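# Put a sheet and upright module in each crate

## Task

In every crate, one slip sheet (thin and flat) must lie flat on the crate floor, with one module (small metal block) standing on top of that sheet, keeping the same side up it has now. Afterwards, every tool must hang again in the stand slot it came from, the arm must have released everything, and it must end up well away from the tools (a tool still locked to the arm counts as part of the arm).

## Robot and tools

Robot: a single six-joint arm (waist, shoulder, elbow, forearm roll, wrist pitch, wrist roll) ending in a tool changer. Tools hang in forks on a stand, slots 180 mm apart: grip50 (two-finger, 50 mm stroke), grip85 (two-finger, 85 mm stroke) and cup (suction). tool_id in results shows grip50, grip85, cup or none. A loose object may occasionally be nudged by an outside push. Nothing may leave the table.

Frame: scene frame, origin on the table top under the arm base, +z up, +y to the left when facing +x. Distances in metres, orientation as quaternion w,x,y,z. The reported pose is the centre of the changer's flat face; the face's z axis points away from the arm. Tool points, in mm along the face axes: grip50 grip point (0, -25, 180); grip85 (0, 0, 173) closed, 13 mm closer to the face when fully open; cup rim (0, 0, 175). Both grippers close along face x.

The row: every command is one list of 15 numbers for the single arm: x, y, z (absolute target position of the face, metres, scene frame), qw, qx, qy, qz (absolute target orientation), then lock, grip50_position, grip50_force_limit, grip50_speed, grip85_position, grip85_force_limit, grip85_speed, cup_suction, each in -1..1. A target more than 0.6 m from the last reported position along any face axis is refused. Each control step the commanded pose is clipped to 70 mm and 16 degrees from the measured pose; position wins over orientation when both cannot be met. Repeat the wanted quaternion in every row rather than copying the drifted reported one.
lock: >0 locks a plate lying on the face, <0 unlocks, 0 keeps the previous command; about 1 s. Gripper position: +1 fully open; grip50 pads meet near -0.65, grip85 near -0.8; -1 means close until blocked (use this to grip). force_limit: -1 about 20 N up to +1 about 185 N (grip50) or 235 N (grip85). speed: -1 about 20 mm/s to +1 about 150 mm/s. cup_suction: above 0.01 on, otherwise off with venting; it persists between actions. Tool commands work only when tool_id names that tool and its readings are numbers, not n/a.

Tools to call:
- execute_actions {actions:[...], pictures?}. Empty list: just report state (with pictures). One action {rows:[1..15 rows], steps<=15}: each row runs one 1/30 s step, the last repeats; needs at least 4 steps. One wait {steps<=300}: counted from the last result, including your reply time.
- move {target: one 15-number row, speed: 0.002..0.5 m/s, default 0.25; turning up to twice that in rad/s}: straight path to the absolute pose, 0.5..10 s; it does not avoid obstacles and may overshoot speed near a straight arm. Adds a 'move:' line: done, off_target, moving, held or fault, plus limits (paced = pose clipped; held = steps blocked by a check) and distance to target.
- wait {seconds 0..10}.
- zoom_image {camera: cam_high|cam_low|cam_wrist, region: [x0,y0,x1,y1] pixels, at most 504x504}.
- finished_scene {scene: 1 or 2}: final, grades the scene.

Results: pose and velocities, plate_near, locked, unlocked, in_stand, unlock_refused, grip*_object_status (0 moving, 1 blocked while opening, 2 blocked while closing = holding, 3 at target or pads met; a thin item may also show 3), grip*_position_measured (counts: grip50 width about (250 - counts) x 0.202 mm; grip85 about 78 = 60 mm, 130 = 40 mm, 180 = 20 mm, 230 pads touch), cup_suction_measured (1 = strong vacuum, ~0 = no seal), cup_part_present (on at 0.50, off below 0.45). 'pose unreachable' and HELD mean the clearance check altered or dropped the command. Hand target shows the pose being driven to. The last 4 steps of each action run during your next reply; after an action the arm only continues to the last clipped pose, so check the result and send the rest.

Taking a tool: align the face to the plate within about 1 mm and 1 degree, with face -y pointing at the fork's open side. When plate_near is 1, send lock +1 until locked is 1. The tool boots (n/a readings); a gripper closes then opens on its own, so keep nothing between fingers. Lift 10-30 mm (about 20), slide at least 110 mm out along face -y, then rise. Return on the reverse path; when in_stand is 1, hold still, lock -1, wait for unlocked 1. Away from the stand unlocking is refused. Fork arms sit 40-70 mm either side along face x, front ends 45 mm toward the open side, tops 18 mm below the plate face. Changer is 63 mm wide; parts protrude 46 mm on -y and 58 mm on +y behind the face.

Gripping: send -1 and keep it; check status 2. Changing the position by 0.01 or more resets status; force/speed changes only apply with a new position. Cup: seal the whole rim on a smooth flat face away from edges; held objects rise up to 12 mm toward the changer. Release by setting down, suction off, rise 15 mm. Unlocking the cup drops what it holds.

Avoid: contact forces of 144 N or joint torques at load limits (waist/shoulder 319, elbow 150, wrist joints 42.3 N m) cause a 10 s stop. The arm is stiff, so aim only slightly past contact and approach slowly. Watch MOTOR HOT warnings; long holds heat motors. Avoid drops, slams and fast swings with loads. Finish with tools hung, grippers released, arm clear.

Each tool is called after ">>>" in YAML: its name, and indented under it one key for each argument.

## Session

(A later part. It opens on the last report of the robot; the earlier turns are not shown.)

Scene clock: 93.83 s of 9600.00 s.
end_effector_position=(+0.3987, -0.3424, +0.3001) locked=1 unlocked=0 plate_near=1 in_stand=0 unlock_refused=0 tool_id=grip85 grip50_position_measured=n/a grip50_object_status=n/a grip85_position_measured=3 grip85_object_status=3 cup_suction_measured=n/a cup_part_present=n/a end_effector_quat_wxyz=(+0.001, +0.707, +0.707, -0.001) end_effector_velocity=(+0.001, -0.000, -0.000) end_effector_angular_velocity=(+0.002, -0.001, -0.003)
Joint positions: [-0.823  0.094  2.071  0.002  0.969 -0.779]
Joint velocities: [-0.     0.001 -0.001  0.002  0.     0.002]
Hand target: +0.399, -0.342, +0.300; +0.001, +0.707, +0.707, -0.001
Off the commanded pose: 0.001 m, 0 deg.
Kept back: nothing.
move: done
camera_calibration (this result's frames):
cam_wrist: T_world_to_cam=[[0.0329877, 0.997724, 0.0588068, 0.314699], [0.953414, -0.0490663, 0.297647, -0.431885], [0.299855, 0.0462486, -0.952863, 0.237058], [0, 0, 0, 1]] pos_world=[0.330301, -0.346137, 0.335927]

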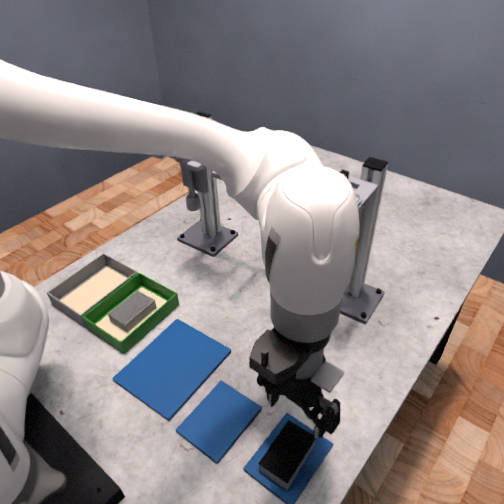

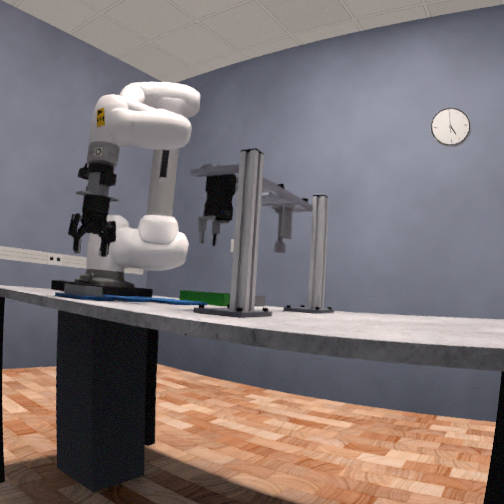

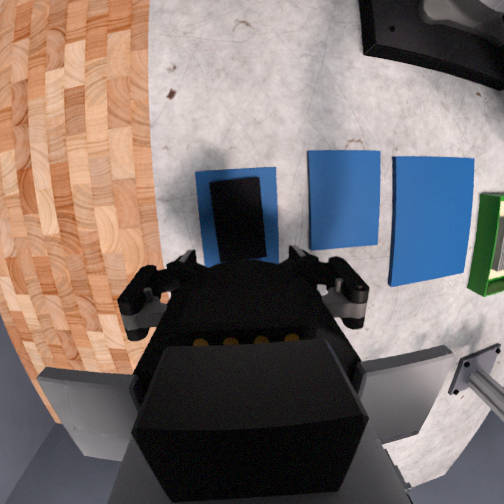

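>>> move:
  target: [0.3797, -0.3454, 0.232, 0, 0.68620, 0.72742, 0, 0, 1, 0, 0, 1, 0, 0, 0]
  speed: 0.15

>>> zoom_image:
  camera: "cam_wrist"
  region: [160, 150, 330, 290]

Scene clock: 95.70 s of 9600.00 s.
end_effector_position=(+0.3798, -0.3456, +0.2320) locked=1 unlocked=0 plate_near=1 in_stand=0 unlock_refused=0 tool_id=grip85 grip50_position_measured=n/a grip50_object_status=n/a grip85_position_measured=3 grip85_object_status=3 cup_suction_measured=n/a cup_part_present=n/a end_effector_quat_wxyz=(+0.000, +0.686, +0.727, -0.000) end_effector_velocity=(-0.000, +0.000, -0.001) end_effector_angular_velocity=(+0.001, +0.001, +0.001)
Joint positions: [-0.854  0.156  2.153  0.004  0.826 -0.869]
Joint velocities: [ 0.     0.001  0.001 -0.    -0.001 -0.001]
Hand target: +0.380, -0.346, +0.232; +0.000, +0.686, +0.727, -0.000
Off the commanded pose: 0.000 m, 0 deg.
Kept back: nothing.
move: done
camera_calibration (this result's frames):
cam_wrist: T_world_to_cam=[[-0.0248386, 0.997846, 0.0607156, 0.344038], [0.954853, 0.00569547, 0.297024, -0.375213], [0.296038, 0.0653521, -0.952938, 0.185974], [0, 0, 0, 1]] pos_world=[0.311764, -0.353314, 0.26778]

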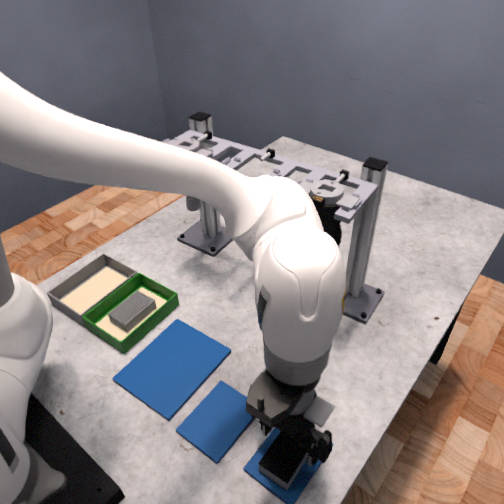

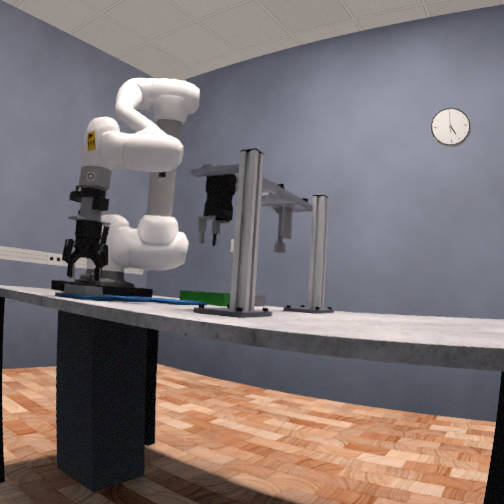

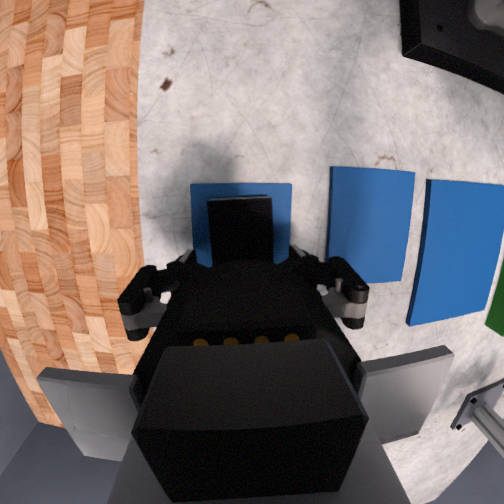

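Region (160, 150, 330, 290) of cam_wrist's 504x504 image, scaled by 2.965, with more detail than that image has; it fills the top 415 rows of this view, and the rest is white.

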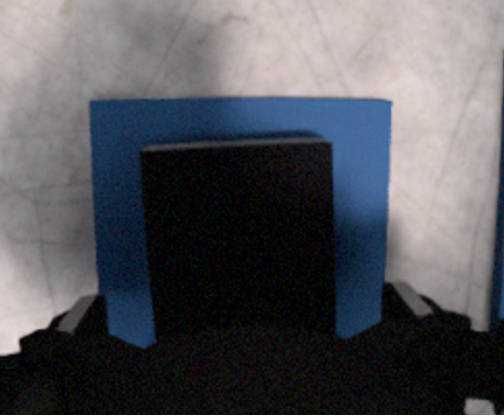

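>>> move:
  target: [0.3797, -0.3454, 0.199, 0, 0.68620, 0.72742, 0, 0, 1, 0, 0, 1, 0, 0, 0]
  speed: 0.07

>>> move:
  target: [0.3797, -0.3454, 0.199, 0, 0.68620, 0.72742, 0, 0, 1, 0, 0, -1, 0, -0.5, 0]
  speed: 0.05

Scene clock: 96.67 s of 9600.00 s.
end_effector_position=(+0.3798, -0.3455, +0.1990) locked=1 unlocked=0 plate_near=1 in_stand=0 unlock_refused=0 tool_id=grip85 grip50_position_measured=n/a grip50_object_status=n/a grip85_position_measured=3 grip85_object_status=3 cup_suction_measured=n/a cup_part_present=n/a end_effector_quat_wxyz=(+0.000, +0.686, +0.727, -0.000) end_effector_velocity=(+0.000, +0.000, -0.001) end_effector_angular_velocity=(+0.000, +0.001, +0.003)
Joint positions: [-0.854  0.201  2.178  0.005  0.756 -0.869]
Joint velocities: [ 0.001  0.001  0.    -0.    -0.    -0.002]
Hand target: +0.380, -0.345, +0.199; -0.000, +0.686, +0.727, -0.000
Off the commanded pose: 0.000 m, 0 deg.
Kept back: nothing.
move: done
camera_calibration (this result's frames):
cam_wrist: T_world_to_cam=[[-0.0248919, 0.997836, 0.0608573, 0.345946], [0.954847, 0.00570308, 0.297043, -0.365341], [0.296053, 0.0655034, -0.952923, 0.154609], [0, 0, 0, 1]] pos_world=[0.311684, -0.353241, 0.234799]

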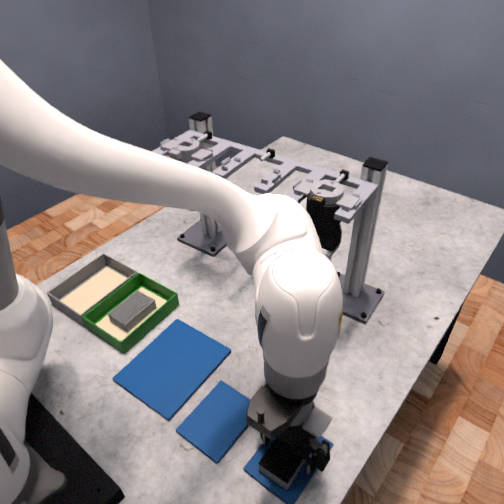

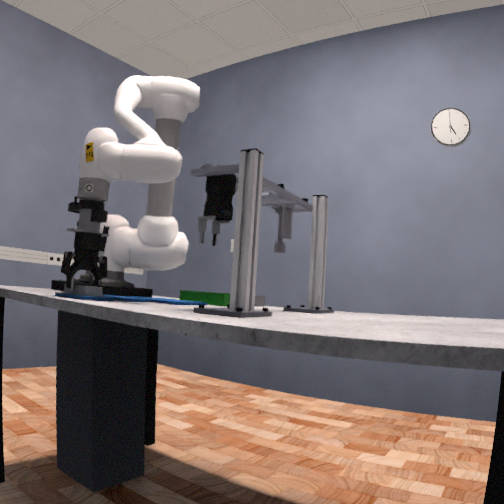

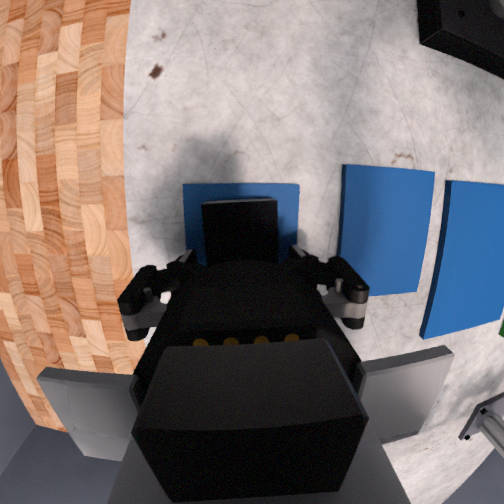

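Scene clock: 97.53 s of 9600.00 s.
end_effector_position=(+0.3797, -0.3454, +0.1990) locked=1 unlocked=0 plate_near=1 in_stand=0 unlock_refused=0 tool_id=grip85 grip50_position_measured=n/a grip50_object_status=n/a grip85_position_measured=80 grip85_object_status=2 cup_suction_measured=n/a cup_part_present=n/a end_effector_quat_wxyz=(-0.000, +0.686, +0.727, +0.000) end_effector_velocity=(-0.000, -0.000, -0.001) end_effector_angular_velocity=(+0.002, +0.001, +0.000)
Joint positions: [-0.854  0.201  2.178  0.005  0.757 -0.869]
Joint velocities: [-0.001  0.002 -0.     0.002  0.    -0.002]
Hand target: +0.380, -0.345, +0.199; -0.000, +0.686, +0.727, +0.000
Off the commanded pose: 0.000 m, 0 deg.
Kept back: nothing.
move: done
camera_calibration (this result's frames):
cam_wrist: T_world_to_cam=[[-0.0250129, 0.997826, 0.0609785, 0.345867], [0.954858, 0.00578528, 0.297007, -0.365258], [0.296009, 0.0656549, -0.952926, 0.154694], [0, 0, 0, 1]] pos_world=[0.31163, -0.353158, 0.234806]

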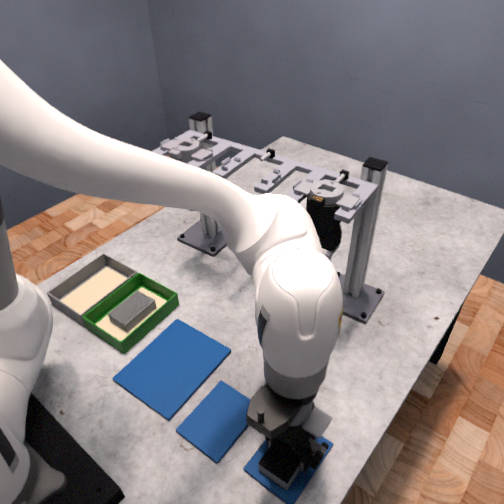

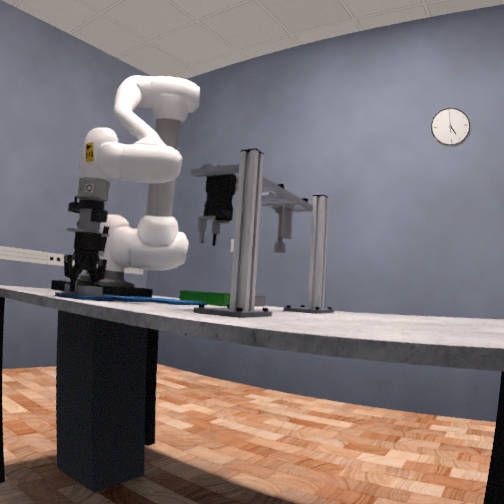

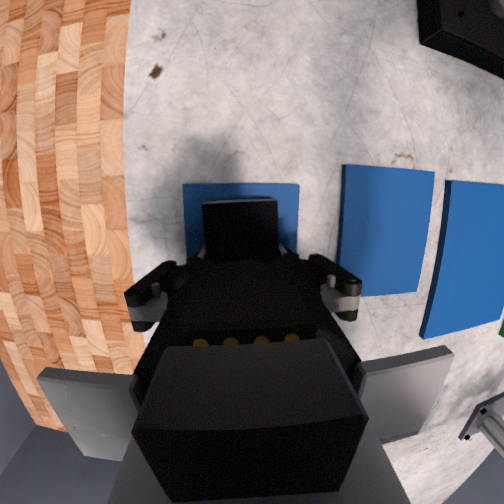

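>>> execute_actions:
  actions:
    - {"rows": [[0.3797, -0.3454, 0.1995, 0, 0.68620, 0.72742, 0, 0, 1, 0, 0, -1, 0, -0.5, 0], [0.3797, -0.3454, 0.2005, 0, 0.68620, 0.72742, 0, 0, 1, 0, 0, -1, 0, -0.5, 0], [0.3797, -0.3454, 0.202, 0, 0.68620, 0.72742, 0, 0, 1, 0, 0, -1, 0, -0.5, 0], [0.3797, -0.3454, 0.204, 0, 0.68620, 0.72742, 0, 0, 1, 0, 0, -1, 0, -0.5, 0], [0.3797, -0.3450, 0.2065, 0, 0.68620, 0.72742, 0, 0, 1, 0, 0, -1, 0, -0.5, 0], [0.3798, -0.3440, 0.2095, 0, 0.68620, 0.72742, 0, 0, 1, 0, 0, -1, 0, -0.5, 0], [0.3799, -0.3420, 0.213, 0, 0.68620, 0.72742, 0, 0, 1, 0, 0, -1, 0, -0.5, 0], [0.3801, -0.3390, 0.2165, 0, 0.68620, 0.72742, 0, 0, 1, 0, 0, -1, 0, -0.5, 0], [0.3804, -0.3350, 0.220, 0, 0.68620, 0.72742, 0, 0, 1, 0, 0, -1, 0, -0.5, 0], [0.3807, -0.3300, 0.2235, 0, 0.68620, 0.72742, 0, 0, 1, 0, 0, -1, 0, -0.5, 0], [0.3811, -0.3240, 0.227, 0, 0.68620, 0.72742, 0, 0, 1, 0, 0, -1, 0, -0.5, 0], [0.3815, -0.3170, 0.230, 0, 0.68620, 0.72742, 0, 0, 1, 0, 0, -1, 0, -0.5, 0], [0.3820, -0.3100, 0.2325, 0, 0.68620, 0.72742, 0, 0, 1, 0, 0, -1, 0, -0.5, 0], [0.3825, -0.3030, 0.2345, 0, 0.68620, 0.72742, 0, 0, 1, 0, 0, -1, 0, -0.5, 0], [0.3830, -0.2960, 0.236, 0, 0.68620, 0.72742, 0, 0, 1, 0, 0, -1, 0, -0.5, 0]], "steps": 15}

>>> execute_actions:
  actions:
    - {"rows": [[0.3835, -0.2890, 0.2375, 0, 0.68620, 0.72742, 0, 0, 1, 0, 0, -1, 0, -0.5, 0], [0.3840, -0.2820, 0.239, 0, 0.68620, 0.72742, 0, 0, 1, 0, 0, -1, 0, -0.5, 0], [0.3845, -0.2760, 0.240, 0, 0.68620, 0.72742, 0, 0, 1, 0, 0, -1, 0, -0.5, 0], [0.3848, -0.2710, 0.2408, 0, 0.68620, 0.72742, 0, 0, 1, 0, 0, -1, 0, -0.5, 0], [0.3850, -0.2670, 0.2414, 0, 0.68620, 0.72742, 0, 0, 1, 0, 0, -1, 0, -0.5, 0], [0.3852, -0.2640, 0.2418, 0, 0.68620, 0.72742, 0, 0, 1, 0, 0, -1, 0, -0.5, 0], [0.3853, -0.2620, 0.242, 0, 0.68620, 0.72742, 0, 0, 1, 0, 0, -1, 0, -0.5, 0], [0.3853, -0.2610, 0.242, 0, 0.68620, 0.72742, 0, 0, 1, 0, 0, -1, 0, -0.5, 0]], "steps": 10}

>>> move:
  target: [0.4231, 0.3043, 0.25, 0, 0.6772, 0.7358, 0, 0, 1, 0, 0, -1, 0, -0.5, 0]
  speed: 0.3

Scene clock: 98.87 s of 9600.00 s.
end_effector_position=(+0.3806, -0.3338, +0.2207) locked=1 unlocked=0 plate_near=1 in_stand=0 unlock_refused=0 tool_id=grip85 grip50_position_measured=n/a grip50_object_status=n/a grip85_position_measured=80 grip85_object_status=2 cup_suction_measured=n/a cup_part_present=n/a end_effector_quat_wxyz=(+0.000, +0.686, +0.727, +0.000) end_effector_velocity=(+0.005, +0.134, +0.094) end_effector_angular_velocity=(+0.007, +0.003, +0.000)
Joint positions: [-0.837  0.161  2.175  0.005  0.799 -0.852]
Joint velocities: [ 0.193 -0.246  0.074  0.001  0.179  0.193]
Steps of this call (steps 1 to 29: nothing new was sent; steps 30 to 40: the first 11 steps of this action). Readings (end_effector_position | what the end effector reports):
30: (+0.3797, -0.3454, +0.1991) | locked=1 unlocked=0 plate_near=1 in_stand=0 unlock_refused=0 tool_id=grip85 grip50_position_measured=n/a grip50_object_status=n/a grip85_position_measured=80 grip85_object_status=2 cup_suction_measured=n/a cup_part_present=n/a
31: (+0.3796, -0.3453, +0.1993) | locked=1 unlocked=0 plate_near=1 in_stand=0 unlock_refused=0 tool_id=grip85 grip50_position_measured=n/a grip50_object_status=n/a grip85_position_measured=80 grip85_object_status=2 cup_suction_measured=n/a cup_part_present=n/a
33: (+0.3796, -0.3452, +0.2013) | locked=1 unlocked=0 plate_near=1 in_stand=0 unlock_refused=0 tool_id=grip85 grip50_position_measured=n/a grip50_object_status=n/a grip85_position_measured=80 grip85_object_status=2 cup_suction_measured=n/a cup_part_present=n/a
37: (+0.3798, -0.3429, +0.2108) | locked=1 unlocked=0 plate_near=1 in_stand=0 unlock_refused=0 tool_id=grip85 grip50_position_measured=n/a grip50_object_status=n/a grip85_position_measured=80 grip85_object_status=2 cup_suction_measured=n/a cup_part_present=n/a
40: the state above

Scene clock: 99.20 s of 9600.00 s.
end_effector_position=(+0.3845, -0.2716, +0.2404) locked=1 unlocked=0 plate_near=1 in_stand=0 unlock_refused=0 tool_id=grip85 grip50_position_measured=n/a grip50_object_status=n/a grip85_position_measured=80 grip85_object_status=2 cup_suction_measured=n/a cup_part_present=n/a end_effector_quat_wxyz=(-0.000, +0.686, +0.727, +0.001) end_effector_velocity=(+0.012, +0.146, +0.026) end_effector_angular_velocity=(+0.001, -0.004, -0.007)
Joint positions: [-0.737  0.082  2.22   0.005  0.833 -0.753]
Joint velocities: [ 0.256 -0.15   0.106  0.002  0.04   0.262]
Off your previous action's commanded pose: 0.015 m, 0 deg at its last step (step 4 of this call).
Steps of this call (steps 1 to 4: the last 4 steps of your previous action; steps 5 to 10: the first 6 steps of this action). Readings (end_effector_position | what the end effector reports):
5: (+0.3822, -0.3033, +0.2338) | locked=1 unlocked=0 plate_near=1 in_stand=0 unlock_refused=0 tool_id=grip85 grip50_position_measured=n/a grip50_object_status=n/a grip85_position_measured=80 grip85_object_status=2 cup_suction_measured=n/a cup_part_present=n/a
6: (+0.3826, -0.2965, +0.2354) | locked=1 unlocked=0 plate_near=1 in_stand=0 unlock_refused=0 tool_id=grip85 grip50_position_measured=n/a grip50_object_status=n/a grip85_position_measured=80 grip85_object_status=2 cup_suction_measured=n/a cup_part_present=n/a
8: (+0.3836, -0.2831, +0.2383) | locked=1 unlocked=0 plate_near=1 in_stand=0 unlock_refused=0 tool_id=grip85 grip50_position_measured=n/a grip50_object_status=n/a grip85_position_measured=80 grip85_object_status=2 cup_suction_measured=n/a cup_part_present=n/a
10: the state above

Scene clock: 101.80 s of 9600.00 s.
end_effector_position=(+0.4232, +0.3049, +0.2501) locked=1 unlocked=0 plate_near=1 in_stand=0 unlock_refused=0 tool_id=grip85 grip50_position_measured=n/a grip50_object_status=n/a grip85_position_measured=80 grip85_object_status=2 cup_suction_measured=n/a cup_part_present=n/a end_effector_quat_wxyz=(-0.001, +0.677, +0.736, +0.001) end_effector_velocity=(+0.000, +0.000, -0.001) end_effector_angular_velocity=(-0.000, +0.001, -0.001)
Joint positions: [ 0.515  0.147  2.123 -0.003  0.866  0.48 ]
Joint velocities: [ 0.     0.002 -0.     0.001 -0.     0.001]
Hand target: +0.423, +0.305, +0.250; -0.001, +0.677, +0.736, +0.001
Off your previous action's commanded pose: 0.000 m, 0 deg at its last step (step 4 of this call).
Off the commanded pose: 0.001 m, 0 deg.
Kept back: nothing.
move: done
camera_calibration (this result's frames):
cam_wrist: T_world_to_cam=[[-0.0494502, 0.996763, 0.0633865, -0.295015], [0.954709, 0.0285296, 0.296171, -0.432371], [0.293404, 0.0751614, -0.953029, 0.146047], [0, 0, 0, 1]] pos_world=[0.355349, 0.295419, 0.285943]

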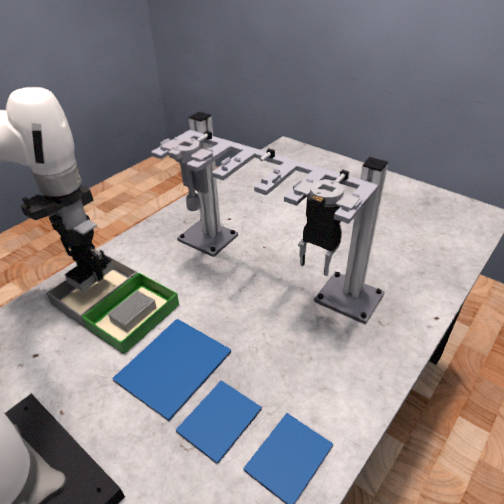

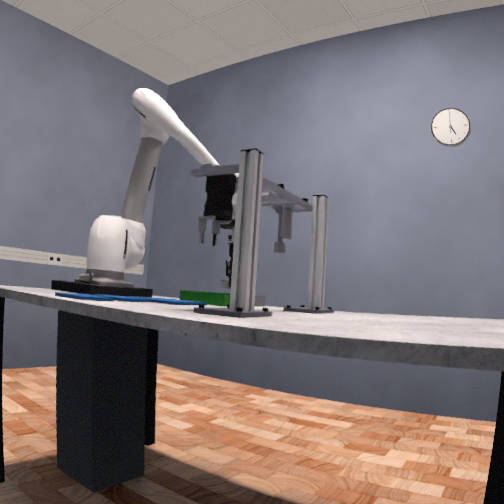

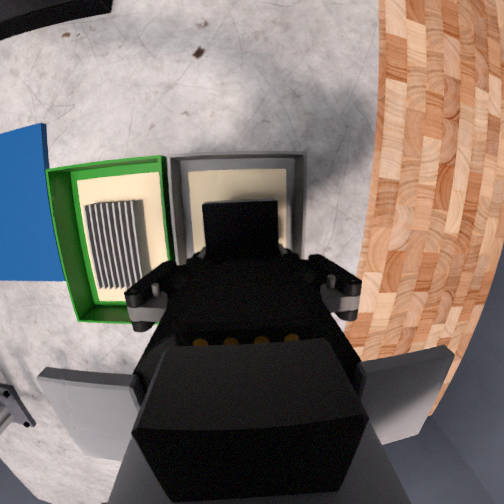

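>>> move:
  target: [0.4231, 0.3043, 0.198, 0, 0.6772, 0.7358, 0, 0, 1, 0, 0, -1, 0, -0.5, 0]
  speed: 0.08

>>> zoom_image:
  camera: "cam_wrist"
  region: [140, 130, 340, 290]

Scene clock: 102.97 s of 9600.00 s.
end_effector_position=(+0.4232, +0.3044, +0.1980) locked=1 unlocked=0 plate_near=1 in_stand=0 unlock_refused=0 tool_id=grip85 grip50_position_measured=n/a grip50_object_status=n/a grip85_position_measured=80 grip85_object_status=2 cup_suction_measured=n/a cup_part_present=n/a end_effector_quat_wxyz=(+0.000, +0.677, +0.736, +0.000) end_effector_velocity=(+0.000, +0.000, +0.000) end_effector_angular_velocity=(+0.001, -0.001, -0.002)
Joint positions: [ 0.515  0.216  2.164 -0.007  0.758  0.483]
Joint velocities: [-0.    -0.001  0.     0.001 -0.001  0.001]
Hand target: +0.423, +0.304, +0.198; +0.000, +0.677, +0.736, -0.000
Off the commanded pose: 0.000 m, 0 deg.
Kept back: nothing.
move: done
camera_calibration (this result's frames):
cam_wrist: T_world_to_cam=[[-0.0494105, 0.996921, 0.060887, -0.290702], [0.954389, 0.0291548, 0.297138, -0.41723], [0.294448, 0.0727916, -0.952891, 0.0966528], [0, 0, 0, 1]] pos_world=[0.355377, 0.294936, 0.233775]

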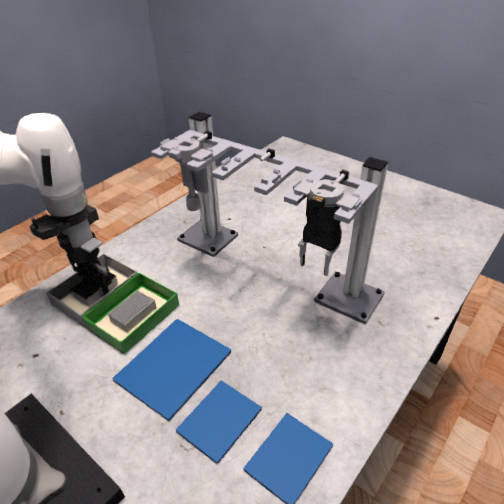

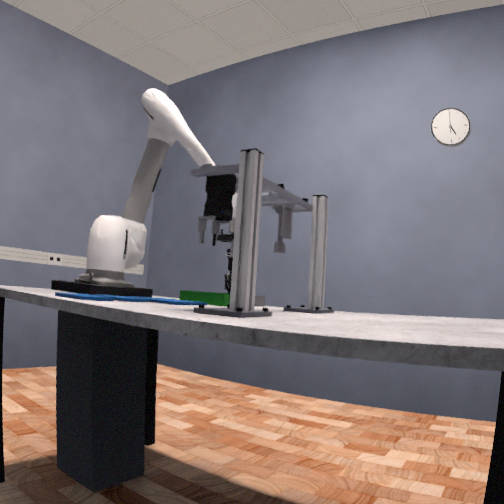

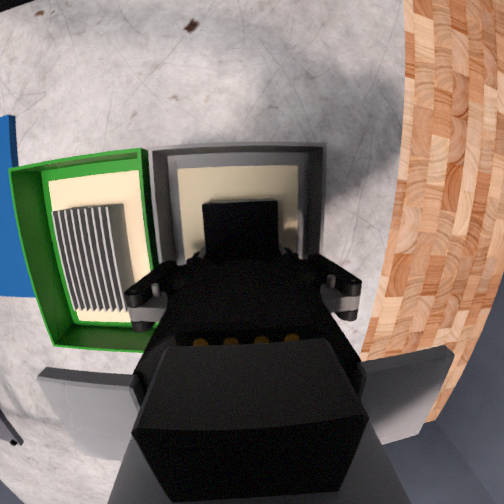

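Region (140, 130, 340, 290) of cam_wrist's 504x504 image, scaled by 2.520, with more detail than that image has; it fills the top 403 rows of this view, and the rest is white.

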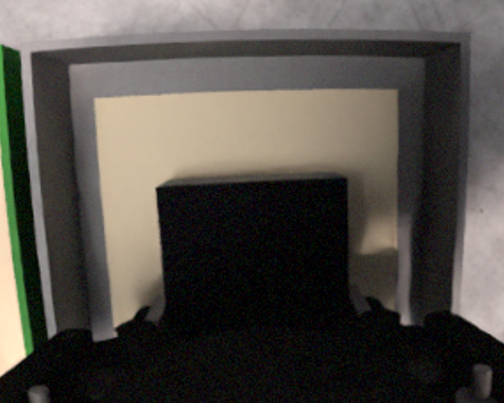

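>>> execute_actions:
  actions:
    - {"rows": [[0.4231, 0.3043, 0.1978, 0, 0.6772, 0.7358, 0, 0, 1, 0, 0, -1, 0, -0.5, 0], [0.4231, 0.3043, 0.1975, 0, 0.6772, 0.7358, 0, 0, 1, 0, 0, -1, 0, -0.5, 0], [0.4231, 0.3043, 0.1972, 0, 0.6772, 0.7358, 0, 0, 1, 0, 0, -1, 0, -0.5, 0], [0.4231, 0.3043, 0.1969, 0, 0.6772, 0.7358, 0, 0, 1, 0, 0, -1, 0, -0.5, 0], [0.4231, 0.3043, 0.1966, 0, 0.6772, 0.7358, 0, 0, 1, 0, 0, -1, 0, -0.5, 0], [0.4231, 0.3043, 0.1963, 0, 0.6772, 0.7358, 0, 0, 1, 0, 0, -1, 0, -0.5, 0], [0.4231, 0.3043, 0.1960, 0, 0.6772, 0.7358, 0, 0, 1, 0, 0, -1, 0, -0.5, 0], [0.4231, 0.3043, 0.1957, 0, 0.6772, 0.7358, 0, 0, 1, 0, 0, -1, 0, -0.5, 0], [0.4231, 0.3043, 0.1955, 0, 0.6772, 0.7358, 0, 0, 1, 0, 0, -1, 0, -0.5, 0]], "steps": 15}

>>> execute_actions:
  actions:
    - {"rows": [[0.4231, 0.3043, 0.1953, 0, 0.6772, 0.7358, 0, 0, 1, 0, 0, -1, 0, -0.5, 0], [0.4231, 0.3043, 0.1951, 0, 0.6772, 0.7358, 0, 0, 1, 0, 0, -1, 0, -0.5, 0], [0.4231, 0.3043, 0.1949, 0, 0.6772, 0.7358, 0, 0, 1, 0, 0, -1, 0, -0.5, 0], [0.4231, 0.3043, 0.1947, 0, 0.6772, 0.7358, 0, 0, 1, 0, 0, -1, 0, -0.5, 0]], "steps": 12}

Scene clock: 103.67 s of 9600.00 s.
end_effector_position=(+0.4231, +0.3043, +0.1955) locked=1 unlocked=0 plate_near=1 in_stand=0 unlock_refused=0 tool_id=grip85 grip50_position_measured=n/a grip50_object_status=n/a grip85_position_measured=80 grip85_object_status=2 cup_suction_measured=n/a cup_part_present=n/a end_effector_quat_wxyz=(+0.000, +0.677, +0.736, -0.000) end_effector_velocity=(+0.000, +0.000, -0.001) end_effector_angular_velocity=(+0.001, -0.000, +0.000)
Joint positions: [ 0.515  0.219  2.166 -0.007  0.752  0.483]
Joint velocities: [ 0.     0.001  0.001  0.001 -0.003 -0.001]
Steps of this call (steps 1 to 10: nothing new was sent; steps 11 to 21: the first 11 steps of this action). Readings (end_effector_position | what the end effector reports):
11: (+0.4232, +0.3043, +0.1979) | locked=1 unlocked=0 plate_near=1 in_stand=0 unlock_refused=0 tool_id=grip85 grip50_position_measured=n/a grip50_object_status=n/a grip85_position_measured=80 grip85_object_status=2 cup_suction_measured=n/a cup_part_present=n/a
12: (+0.4232, +0.3043, +0.1978) | locked=1 unlocked=0 plate_near=1 in_stand=0 unlock_refused=0 tool_id=grip85 grip50_position_measured=n/a grip50_object_status=n/a grip85_position_measured=80 grip85_object_status=2 cup_suction_measured=n/a cup_part_present=n/a
14: (+0.4231, +0.3043, +0.1973) | locked=1 unlocked=0 plate_near=1 in_stand=0 unlock_refused=0 tool_id=grip85 grip50_position_measured=n/a grip50_object_status=n/a grip85_position_measured=80 grip85_object_status=2 cup_suction_measured=n/a cup_part_present=n/a
18: (+0.4231, +0.3043, +0.1961) | locked=1 unlocked=0 plate_near=1 in_stand=0 unlock_refused=0 tool_id=grip85 grip50_position_measured=n/a grip50_object_status=n/a grip85_position_measured=80 grip85_object_status=2 cup_suction_measured=n/a cup_part_present=n/a
21: the state above

Scene clock: 104.07 s of 9600.00 s.
end_effector_position=(+0.4231, +0.3043, +0.1947) locked=1 unlocked=0 plate_near=1 in_stand=0 unlock_refused=0 tool_id=grip85 grip50_position_measured=n/a grip50_object_status=n/a grip85_position_measured=80 grip85_object_status=2 cup_suction_measured=n/a cup_part_present=n/a end_effector_quat_wxyz=(-0.000, +0.677, +0.736, -0.000) end_effector_velocity=(+0.000, +0.000, -0.000) end_effector_angular_velocity=(-0.000, +0.000, +0.001)
Joint positions: [ 0.515  0.22   2.166 -0.007  0.751  0.483]
Joint velocities: [ 0.     0.001 -0.    -0.    -0.    -0.001]
Off your previous action's commanded pose: 0.000 m, 0 deg at its last step (step 4 of this call).
Steps of this call (steps 1 to 4: the last 4 steps of your previous action; steps 5 to 12: the first 8 steps of this action). Readings (end_effector_position | what the end effector reports):
5: (+0.4231, +0.3043, +0.1955) | locked=1 unlocked=0 plate_near=1 in_stand=0 unlock_refused=0 tool_id=grip85 grip50_position_measured=n/a grip50_object_status=n/a grip85_position_measured=80 grip85_object_status=2 cup_suction_measured=n/a cup_part_present=n/a
6: (+0.4231, +0.3043, +0.1953) | locked=1 unlocked=0 plate_near=1 in_stand=0 unlock_refused=0 tool_id=grip85 grip50_position_measured=n/a grip50_object_status=n/a grip85_position_measured=80 grip85_object_status=2 cup_suction_measured=n/a cup_part_present=n/a
8: (+0.4231, +0.3043, +0.1950) | locked=1 unlocked=0 plate_near=1 in_stand=0 unlock_refused=0 tool_id=grip85 grip50_position_measured=n/a grip50_object_status=n/a grip85_position_measured=80 grip85_object_status=2 cup_suction_measured=n/a cup_part_present=n/a
12: the state above

>>> execute_actions:
  actions:
    - {"rows": [[0.4231, 0.3043, 0.1946, 0, 0.6772, 0.7358, 0, 0, 1, 0, 0, -1, 0, -0.5, 0], [0.4231, 0.3043, 0.1945, 0, 0.6772, 0.7358, 0, 0, 1, 0, 0, -1, 0, -0.5, 0], [0.4231, 0.3043, 0.1944, 0, 0.6772, 0.7358, 0, 0, 1, 0, 0, -1, 0, -0.5, 0], [0.4231, 0.3043, 0.1943, 0, 0.6772, 0.7358, 0, 0, 1, 0, 0, -1, 0, -0.5, 0], [0.4231, 0.3043, 0.1942, 0, 0.6772, 0.7358, 0, 0, 1, 0, 0, -1, 0, -0.5, 0]], "steps": 12}

Scene clock: 104.47 s of 9600.00 s.
end_effector_position=(+0.4231, +0.3043, +0.1943) locked=1 unlocked=0 plate_near=1 in_stand=0 unlock_refused=0 tool_id=grip85 grip50_position_measured=n/a grip50_object_status=n/a grip85_position_measured=80 grip85_object_status=2 cup_suction_measured=n/a cup_part_present=n/a end_effector_quat_wxyz=(+0.000, +0.677, +0.736, +0.000) end_effector_velocity=(-0.000, -0.000, -0.000) end_effector_angular_velocity=(+0.001, +0.001, -0.000)
Joint positions: [ 0.515  0.221  2.166 -0.007  0.75   0.483]
Joint velocities: [-0.    -0.     0.001  0.002 -0.    -0.001]
Off your previous action's commanded pose: 0.000 m, 0 deg at its last step (step 4 of this call).
Steps of this call (steps 1 to 4: the last 4 steps of your previous action; steps 5 to 12: the first 8 steps of this action). Readings (end_effector_position | what the end effector reports):
5: (+0.4231, +0.3043, +0.1947) | locked=1 unlocked=0 plate_near=1 in_stand=0 unlock_refused=0 tool_id=grip85 grip50_position_measured=n/a grip50_object_status=n/a grip85_position_measured=80 grip85_object_status=2 cup_suction_measured=n/a cup_part_present=n/a
6: (+0.4231, +0.3043, +0.1946) | locked=1 unlocked=0 plate_near=1 in_stand=0 unlock_refused=0 tool_id=grip85 grip50_position_measured=n/a grip50_object_status=n/a grip85_position_measured=80 grip85_object_status=2 cup_suction_measured=n/a cup_part_present=n/a
8: (+0.4231, +0.3043, +0.1944) | locked=1 unlocked=0 plate_near=1 in_stand=0 unlock_refused=0 tool_id=grip85 grip50_position_measured=n/a grip50_object_status=n/a grip85_position_measured=80 grip85_object_status=2 cup_suction_measured=n/a cup_part_present=n/a
12: the state above

>>> execute_actions:
  actions:
    - {"rows": [[0.4231, 0.3043, 0.1942, 0, 0.6772, 0.7358, 0, 0, 1, 0, 0, 0.8, 0, -0.3, 0]], "steps": 15}

>>> move:
  target: [0.4231, 0.3043, 0.26, 0, 0.6772, 0.7358, 0, 0, 1, 0, 0, 0.8, 0, -0.3, 0]
  speed: 0.12

Scene clock: 104.97 s of 9600.00 s.
end_effector_position=(+0.4231, +0.3043, +0.1941) locked=1 unlocked=0 plate_near=1 in_stand=0 unlock_refused=0 tool_id=grip85 grip50_position_measured=n/a grip50_object_status=n/a grip85_position_measured=33 grip85_object_status=0 cup_suction_measured=n/a cup_part_present=n/a end_effector_quat_wxyz=(-0.000, +0.677, +0.736, -0.000) end_effector_velocity=(-0.000, +0.000, +0.001) end_effector_angular_velocity=(+0.001, -0.001, +0.000)
Joint positions: [ 0.515  0.221  2.167 -0.007  0.75   0.483]
Joint velocities: [ 0.    -0.001 -0.     0.001 -0.    -0.   ]
Off your previous action's commanded pose: 0.000 m, 0 deg at its last step (step 4 of this call).
Steps of this call (steps 1 to 4: the last 4 steps of your previous action; steps 5 to 15: the first 11 steps of this action). Readings (end_effector_position | what the end effector reports):
5: (+0.4231, +0.3043, +0.1942) | locked=1 unlocked=0 plate_near=1 in_stand=0 unlock_refused=0 tool_id=grip85 grip50_position_measured=n/a grip50_object_status=n/a grip85_position_measured=80 grip85_object_status=0 cup_suction_measured=n/a cup_part_present=n/a
6: (+0.4231, +0.3043, +0.1941) | locked=1 unlocked=0 plate_near=1 in_stand=0 unlock_refused=0 tool_id=grip85 grip50_position_measured=n/a grip50_object_status=n/a grip85_position_measured=80 grip85_object_status=0 cup_suction_measured=n/a cup_part_present=n/a
8: (+0.4231, +0.3043, +0.1941) | locked=1 unlocked=0 plate_near=1 in_stand=0 unlock_refused=0 tool_id=grip85 grip50_position_measured=n/a grip50_object_status=n/a grip85_position_measured=71 grip85_object_status=0 cup_suction_measured=n/a cup_part_present=n/a
12: (+0.4231, +0.3043, +0.1941) | locked=1 unlocked=0 plate_near=1 in_stand=0 unlock_refused=0 tool_id=grip85 grip50_position_measured=n/a grip50_object_status=n/a grip85_position_measured=48 grip85_object_status=0 cup_suction_measured=n/a cup_part_present=n/a
15: the state above

Scene clock: 106.10 s of 9600.00 s.
end_effector_position=(+0.4229, +0.3042, +0.2600) locked=1 unlocked=0 plate_near=1 in_stand=0 unlock_refused=0 tool_id=grip85 grip50_position_measured=n/a grip50_object_status=n/a grip85_position_measured=28 grip85_object_status=3 cup_suction_measured=n/a cup_part_present=n/a end_effector_quat_wxyz=(-0.000, +0.677, +0.736, -0.000) end_effector_velocity=(-0.000, +0.000, +0.000) end_effector_angular_velocity=(+0.000, +0.000, +0.001)
Joint positions: [ 0.515  0.135  2.115 -0.006  0.887  0.482]
Joint velocities: [ 0.001 -0.    -0.     0.001  0.001 -0.001]
Hand target: +0.423, +0.304, +0.260; -0.000, +0.677, +0.736, +0.000
Off your previous action's commanded pose: 0.000 m, 0 deg at its last step (step 4 of this call).
Off the commanded pose: 0.000 m, 0 deg.
Kept back: nothing.
move: done
camera_calibration (this result's frames):
cam_wrist: T_world_to_cam=[[-0.049618, 0.996902, 0.0610219, -0.294302], [0.954464, 0.0293333, 0.29688, -0.43538], [0.294171, 0.0729738, -0.952963, 0.15596], [0, 0, 0, 1]] pos_world=[0.355073, 0.29478, 0.295838]

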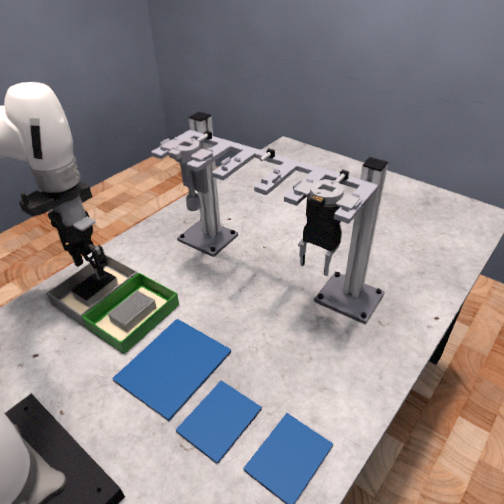

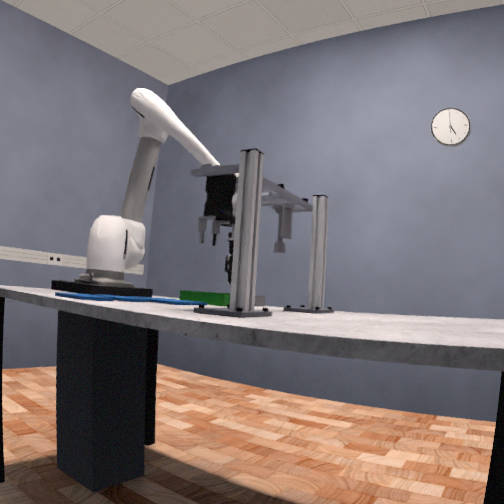

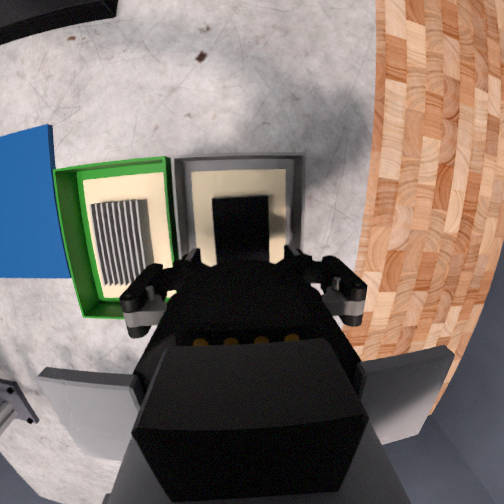

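>>> move:
  target: [0.5652, -0.0173, 0.3835, 0, 0.6772, 0.7358, 0, 0, 1, 0, 0, 1, 0, 0, 0]
  speed: 0.3

>>> move:
  target: [0.6948, -0.0065, 0.3835, 0, 0.6772, 0.7358, 0, 0, 1, 0, 0, 1, 0, 0, 0]
  speed: 0.1

>>> move:
  target: [0.6948, -0.0065, 0.3645, 0, 0.6772, 0.7358, 0, 0, 1, 0, 0, 1, 0, 0, 0]
  speed: 0.03

Scene clock: 107.97 s of 9600.00 s.
end_effector_position=(+0.5649, -0.0176, +0.3837) locked=1 unlocked=0 plate_near=1 in_stand=0 unlock_refused=0 tool_id=grip85 grip50_position_measured=n/a grip50_object_status=n/a grip85_position_measured=3 grip85_object_status=3 cup_suction_measured=n/a cup_part_present=n/a end_effector_quat_wxyz=(+0.001, +0.677, +0.736, -0.000) end_effector_velocity=(+0.000, -0.000, +0.000) end_effector_angular_velocity=(+0.001, -0.001, -0.001)
Joint positions: [-0.137  0.082  1.912 -0.002  1.14  -0.173]
Joint velocities: [-0.001 -0.    -0.001  0.001 -0.    -0.   ]
Hand target: +0.565, -0.018, +0.384; +0.001, +0.677, +0.736, -0.000
Off the commanded pose: 0.000 m, 0 deg.
Kept back: nothing.
move: done
camera_calibration (this result's frames):
cam_wrist: T_world_to_cam=[[-0.0499163, 0.996951, 0.0599829, 0.0265604], [0.954137, 0.0298506, 0.297877, -0.598313], [0.295178, 0.0721008, -0.952718, 0.25483], [0, 0, 0, 1]] pos_world=[0.496978, -0.0269929, 0.419412]

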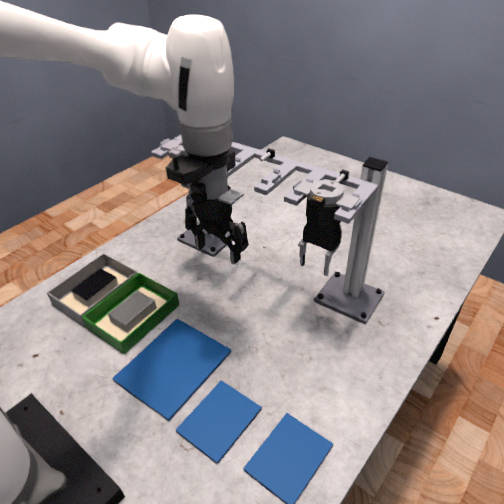

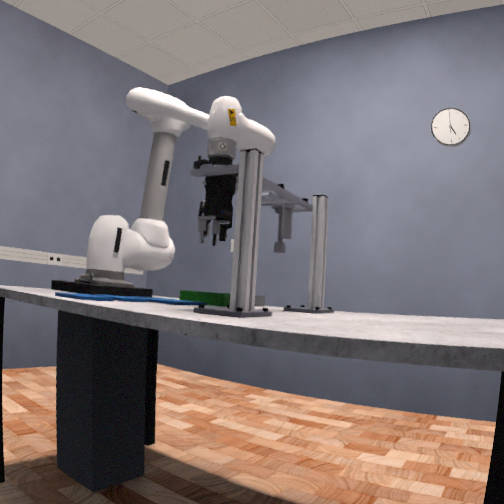

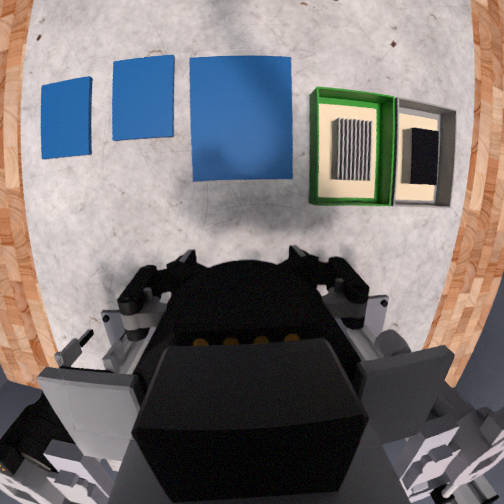

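Scene clock: 109.57 s of 9600.00 s.
end_effector_position=(+0.6947, -0.0065, +0.3837) locked=1 unlocked=0 plate_near=1 in_stand=0 unlock_refused=0 tool_id=grip85 grip50_position_measured=n/a grip50_object_status=n/a grip85_position_measured=3 grip85_object_status=3 cup_suction_measured=n/a cup_part_present=n/a end_effector_quat_wxyz=(-0.000, +0.677, +0.736, +0.000) end_effector_velocity=(+0.000, +0.000, -0.000) end_effector_angular_velocity=(+0.001, +0.001, +0.002)
Joint positions: [-0.104  0.28   1.67  -0.002  1.186 -0.14 ]
Joint velocities: [ 0.001  0.001 -0.     0.001  0.    -0.002]
Hand target: +0.695, -0.007, +0.384; -0.000, +0.677, +0.736, +0.000
Off the commanded pose: 0.000 m, 0 deg.
Kept back: nothing.
move: done
camera_calibration (this result's frames):
cam_wrist: T_world_to_cam=[[-0.0495637, 0.996903, 0.0610614, 0.0213878], [0.954421, 0.0292584, 0.297027, -0.722447], [0.29432, 0.073, -0.952915, 0.216427], [0, 0, 0, 1]] pos_world=[0.626879, -0.0159831, 0.419517]

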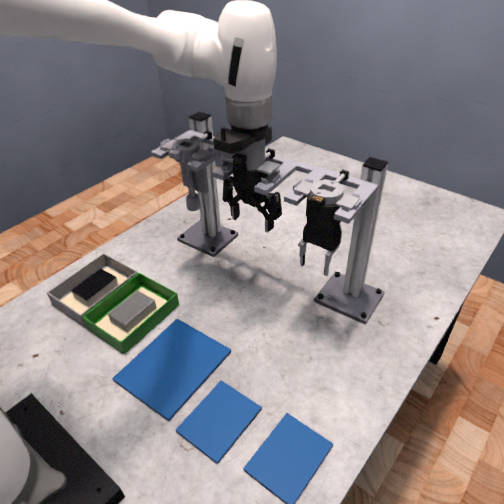

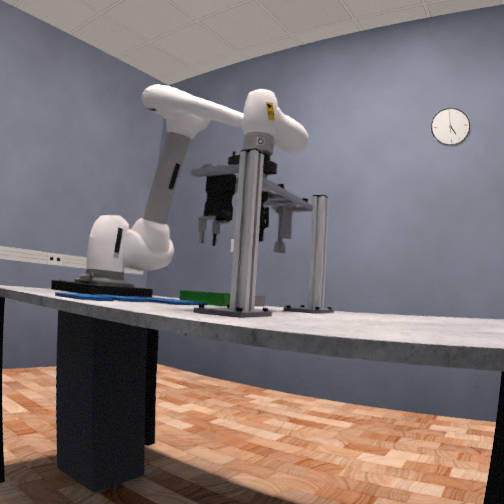

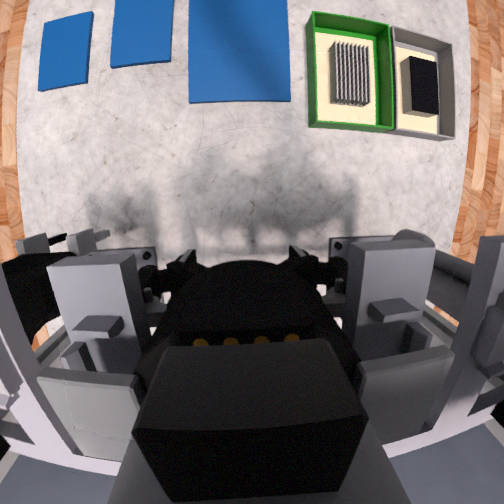

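Scene clock: 110.43 s of 9600.00 s.
end_effector_position=(+0.6949, -0.0065, +0.3645) locked=1 unlocked=0 plate_near=1 in_stand=1 unlock_refused=0 tool_id=grip85 grip50_position_measured=n/a grip50_object_status=n/a grip85_position_measured=3 grip85_object_status=3 cup_suction_measured=n/a cup_part_present=n/a end_effector_quat_wxyz=(+0.000, +0.677, +0.736, -0.000) end_effector_velocity=(-0.000, +0.000, +0.000) end_effector_angular_velocity=(+0.001, -0.001, -0.001)
Joint positions: [-0.104  0.292  1.691 -0.002  1.153 -0.14 ]
Joint velocities: [-0.    -0.001  0.001  0.001 -0.     0.   ]
Hand target: +0.695, -0.007, +0.364; +0.000, +0.677, +0.736, -0.000
Off the commanded pose: 0.000 m, 0 deg.
Kept back: nothing.
move: done
camera_calibration (this result's frames):
cam_wrist: T_world_to_cam=[[-0.0494908, 0.996916, 0.0609015, 0.0225429], [0.954409, 0.0292328, 0.297067, -0.716867], [0.29437, 0.072827, -0.952913, 0.19806], [0, 0, 0, 1]] pos_world=[0.626997, -0.0159415, 0.400318]

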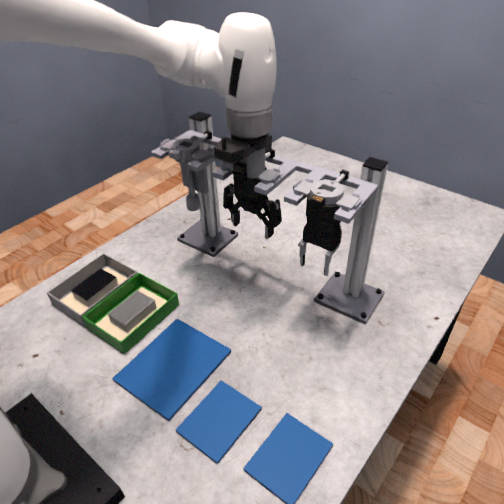

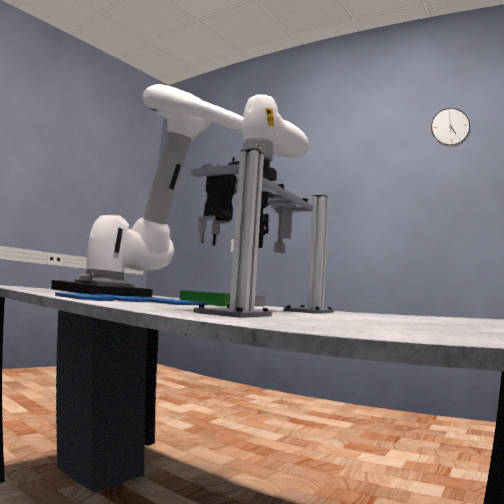

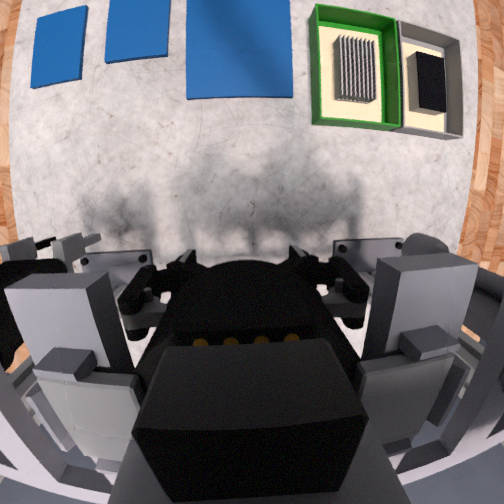

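>>> execute_actions:
  actions:
    - {"rows": [[0.6948, -0.0065, 0.3643, 0, 0.6772, 0.7358, 0, 0, 1, 0, 0, 1, 0, 0, 0], [0.6948, -0.0065, 0.3641, 0, 0.6772, 0.7358, 0, 0, 1, 0, 0, 1, 0, 0, 0], [0.6948, -0.0065, 0.3639, 0, 0.6772, 0.7358, 0, 0, 1, 0, 0, 1, 0, 0, 0], [0.6948, -0.0065, 0.3637, 0, 0.6772, 0.7358, 0, 0, 1, 0, 0, 1, 0, 0, 0], [0.6948, -0.0065, 0.3636, 0, 0.6772, 0.7358, 0, 0, 1, 0, 0, 1, 0, 0, 0], [0.6948, -0.0065, 0.3636, 0, 0.6772, 0.7358, 0, 0, 1, 0, 0, 1, 0, 0, 0], [0.6948, -0.0065, 0.3636, 0, 0.6772, 0.7358, 0, 0, 1, 0, 0, 1, 0, 0, 0], [0.6948, -0.0065, 0.3636, 0, 0.6772, 0.7358, 0, 0, 1, 0, 0, 1, 0, 0, 0], [0.6948, -0.0065, 0.3636, 0, 0.6772, 0.7358, 0, -1, 1, 0, 0, 1, 0, 0, 0]], "steps": 15}

>>> execute_actions:
  actions:
    - {"steps": 32}

Scene clock: 111.00 s of 9600.00 s.
end_effector_position=(+0.6947, -0.0065, +0.3634) locked=1 unlocked=0 plate_near=1 in_stand=1 unlock_refused=0 tool_id=grip85 grip50_position_measured=n/a grip50_object_status=n/a grip85_position_measured=3 grip85_object_status=3 cup_suction_measured=n/a cup_part_present=n/a end_effector_quat_wxyz=(-0.000, +0.677, +0.736, -0.000) end_effector_velocity=(-0.000, +0.001, -0.001) end_effector_angular_velocity=(+0.002, +0.001, +0.001)
Joint positions: [-0.104  0.293  1.692 -0.002  1.151 -0.14 ]
Joint velocities: [ 0.001  0.001  0.     0.002  0.    -0.001]
Steps of this call (steps 1 to 6: nothing new was sent; steps 7 to 17: the first 11 steps of this action). Readings (end_effector_position | what the end effector reports):
7: (+0.6948, -0.0065, +0.3645) | locked=1 unlocked=0 plate_near=1 in_stand=1 unlock_refused=0 tool_id=grip85 grip50_position_measured=n/a grip50_object_status=n/a grip85_position_measured=3 grip85_object_status=3 cup_suction_measured=n/a cup_part_present=n/a
8: (+0.6948, -0.0065, +0.3643) | locked=1 unlocked=0 plate_near=1 in_stand=1 unlock_refused=0 tool_id=grip85 grip50_position_measured=n/a grip50_object_status=n/a grip85_position_measured=3 grip85_object_status=3 cup_suction_measured=n/a cup_part_present=n/a
10: (+0.6948, -0.0065, +0.3640) | locked=1 unlocked=0 plate_near=1 in_stand=1 unlock_refused=0 tool_id=grip85 grip50_position_measured=n/a grip50_object_status=n/a grip85_position_measured=3 grip85_object_status=3 cup_suction_measured=n/a cup_part_present=n/a
14: (+0.6948, -0.0065, +0.3636) | locked=1 unlocked=0 plate_near=1 in_stand=1 unlock_refused=0 tool_id=grip85 grip50_position_measured=n/a grip50_object_status=n/a grip85_position_measured=3 grip85_object_status=3 cup_suction_measured=n/a cup_part_present=n/a
17: the state above

Scene clock: 112.07 s of 9600.00 s.
end_effector_position=(+0.6948, -0.0065, +0.3636) locked=0 unlocked=1 plate_near=1 in_stand=1 unlock_refused=0 tool_id=none grip50_position_measured=n/a grip50_object_status=n/a grip85_position_measured=n/a grip85_object_status=n/a cup_suction_measured=n/a cup_part_present=n/a end_effector_quat_wxyz=(+0.000, +0.677, +0.736, +0.000) end_effector_velocity=(-0.000, -0.000, +0.000) end_effector_angular_velocity=(-0.001, -0.000, +0.001)
Joint positions: [-0.104  0.293  1.692 -0.002  1.151 -0.14 ]
Joint velocities: [-0.    -0.     0.    -0.001 -0.    -0.001]
Hand target: +0.695, -0.007, +0.364; +0.000, +0.677, +0.736, -0.000
Off the commanded pose: 0.000 m, 0 deg.
Kept back: nothing.
Steps of this call (steps 1 to 4: the last 4 steps of your previous action; steps 5 to 32: nothing new was sent). Readings (end_effector_position | what the end effector reports):
1: (+0.6947, -0.0065, +0.3634) | locked=1 unlocked=0 plate_near=1 in_stand=1 unlock_refused=0 tool_id=grip85 grip50_position_measured=n/a grip50_object_status=n/a grip85_position_measured=3 grip85_object_status=3 cup_suction_measured=n/a cup_part_present=n/a
2: (+0.6947, -0.0065, +0.3634) | locked=0 unlocked=0 plate_near=1 in_stand=1 unlock_refused=0 tool_id=none grip50_position_measured=n/a grip50_object_status=n/a grip85_position_measured=n/a grip85_object_status=n/a cup_suction_measured=n/a cup_part_present=n/a
4: (+0.6948, -0.0065, +0.3634) | locked=0 unlocked=0 plate_near=1 in_stand=1 unlock_refused=0 tool_id=none grip50_position_measured=n/a grip50_object_status=n/a grip85_position_measured=n/a grip85_object_status=n/a cup_suction_measured=n/a cup_part_present=n/a
8: (+0.6948, -0.0065, +0.3635) | locked=0 unlocked=0 plate_near=1 in_stand=1 unlock_refused=0 tool_id=none grip50_position_measured=n/a grip50_object_status=n/a grip85_position_measured=n/a grip85_object_status=n/a cup_suction_measured=n/a cup_part_present=n/a
32: the state above


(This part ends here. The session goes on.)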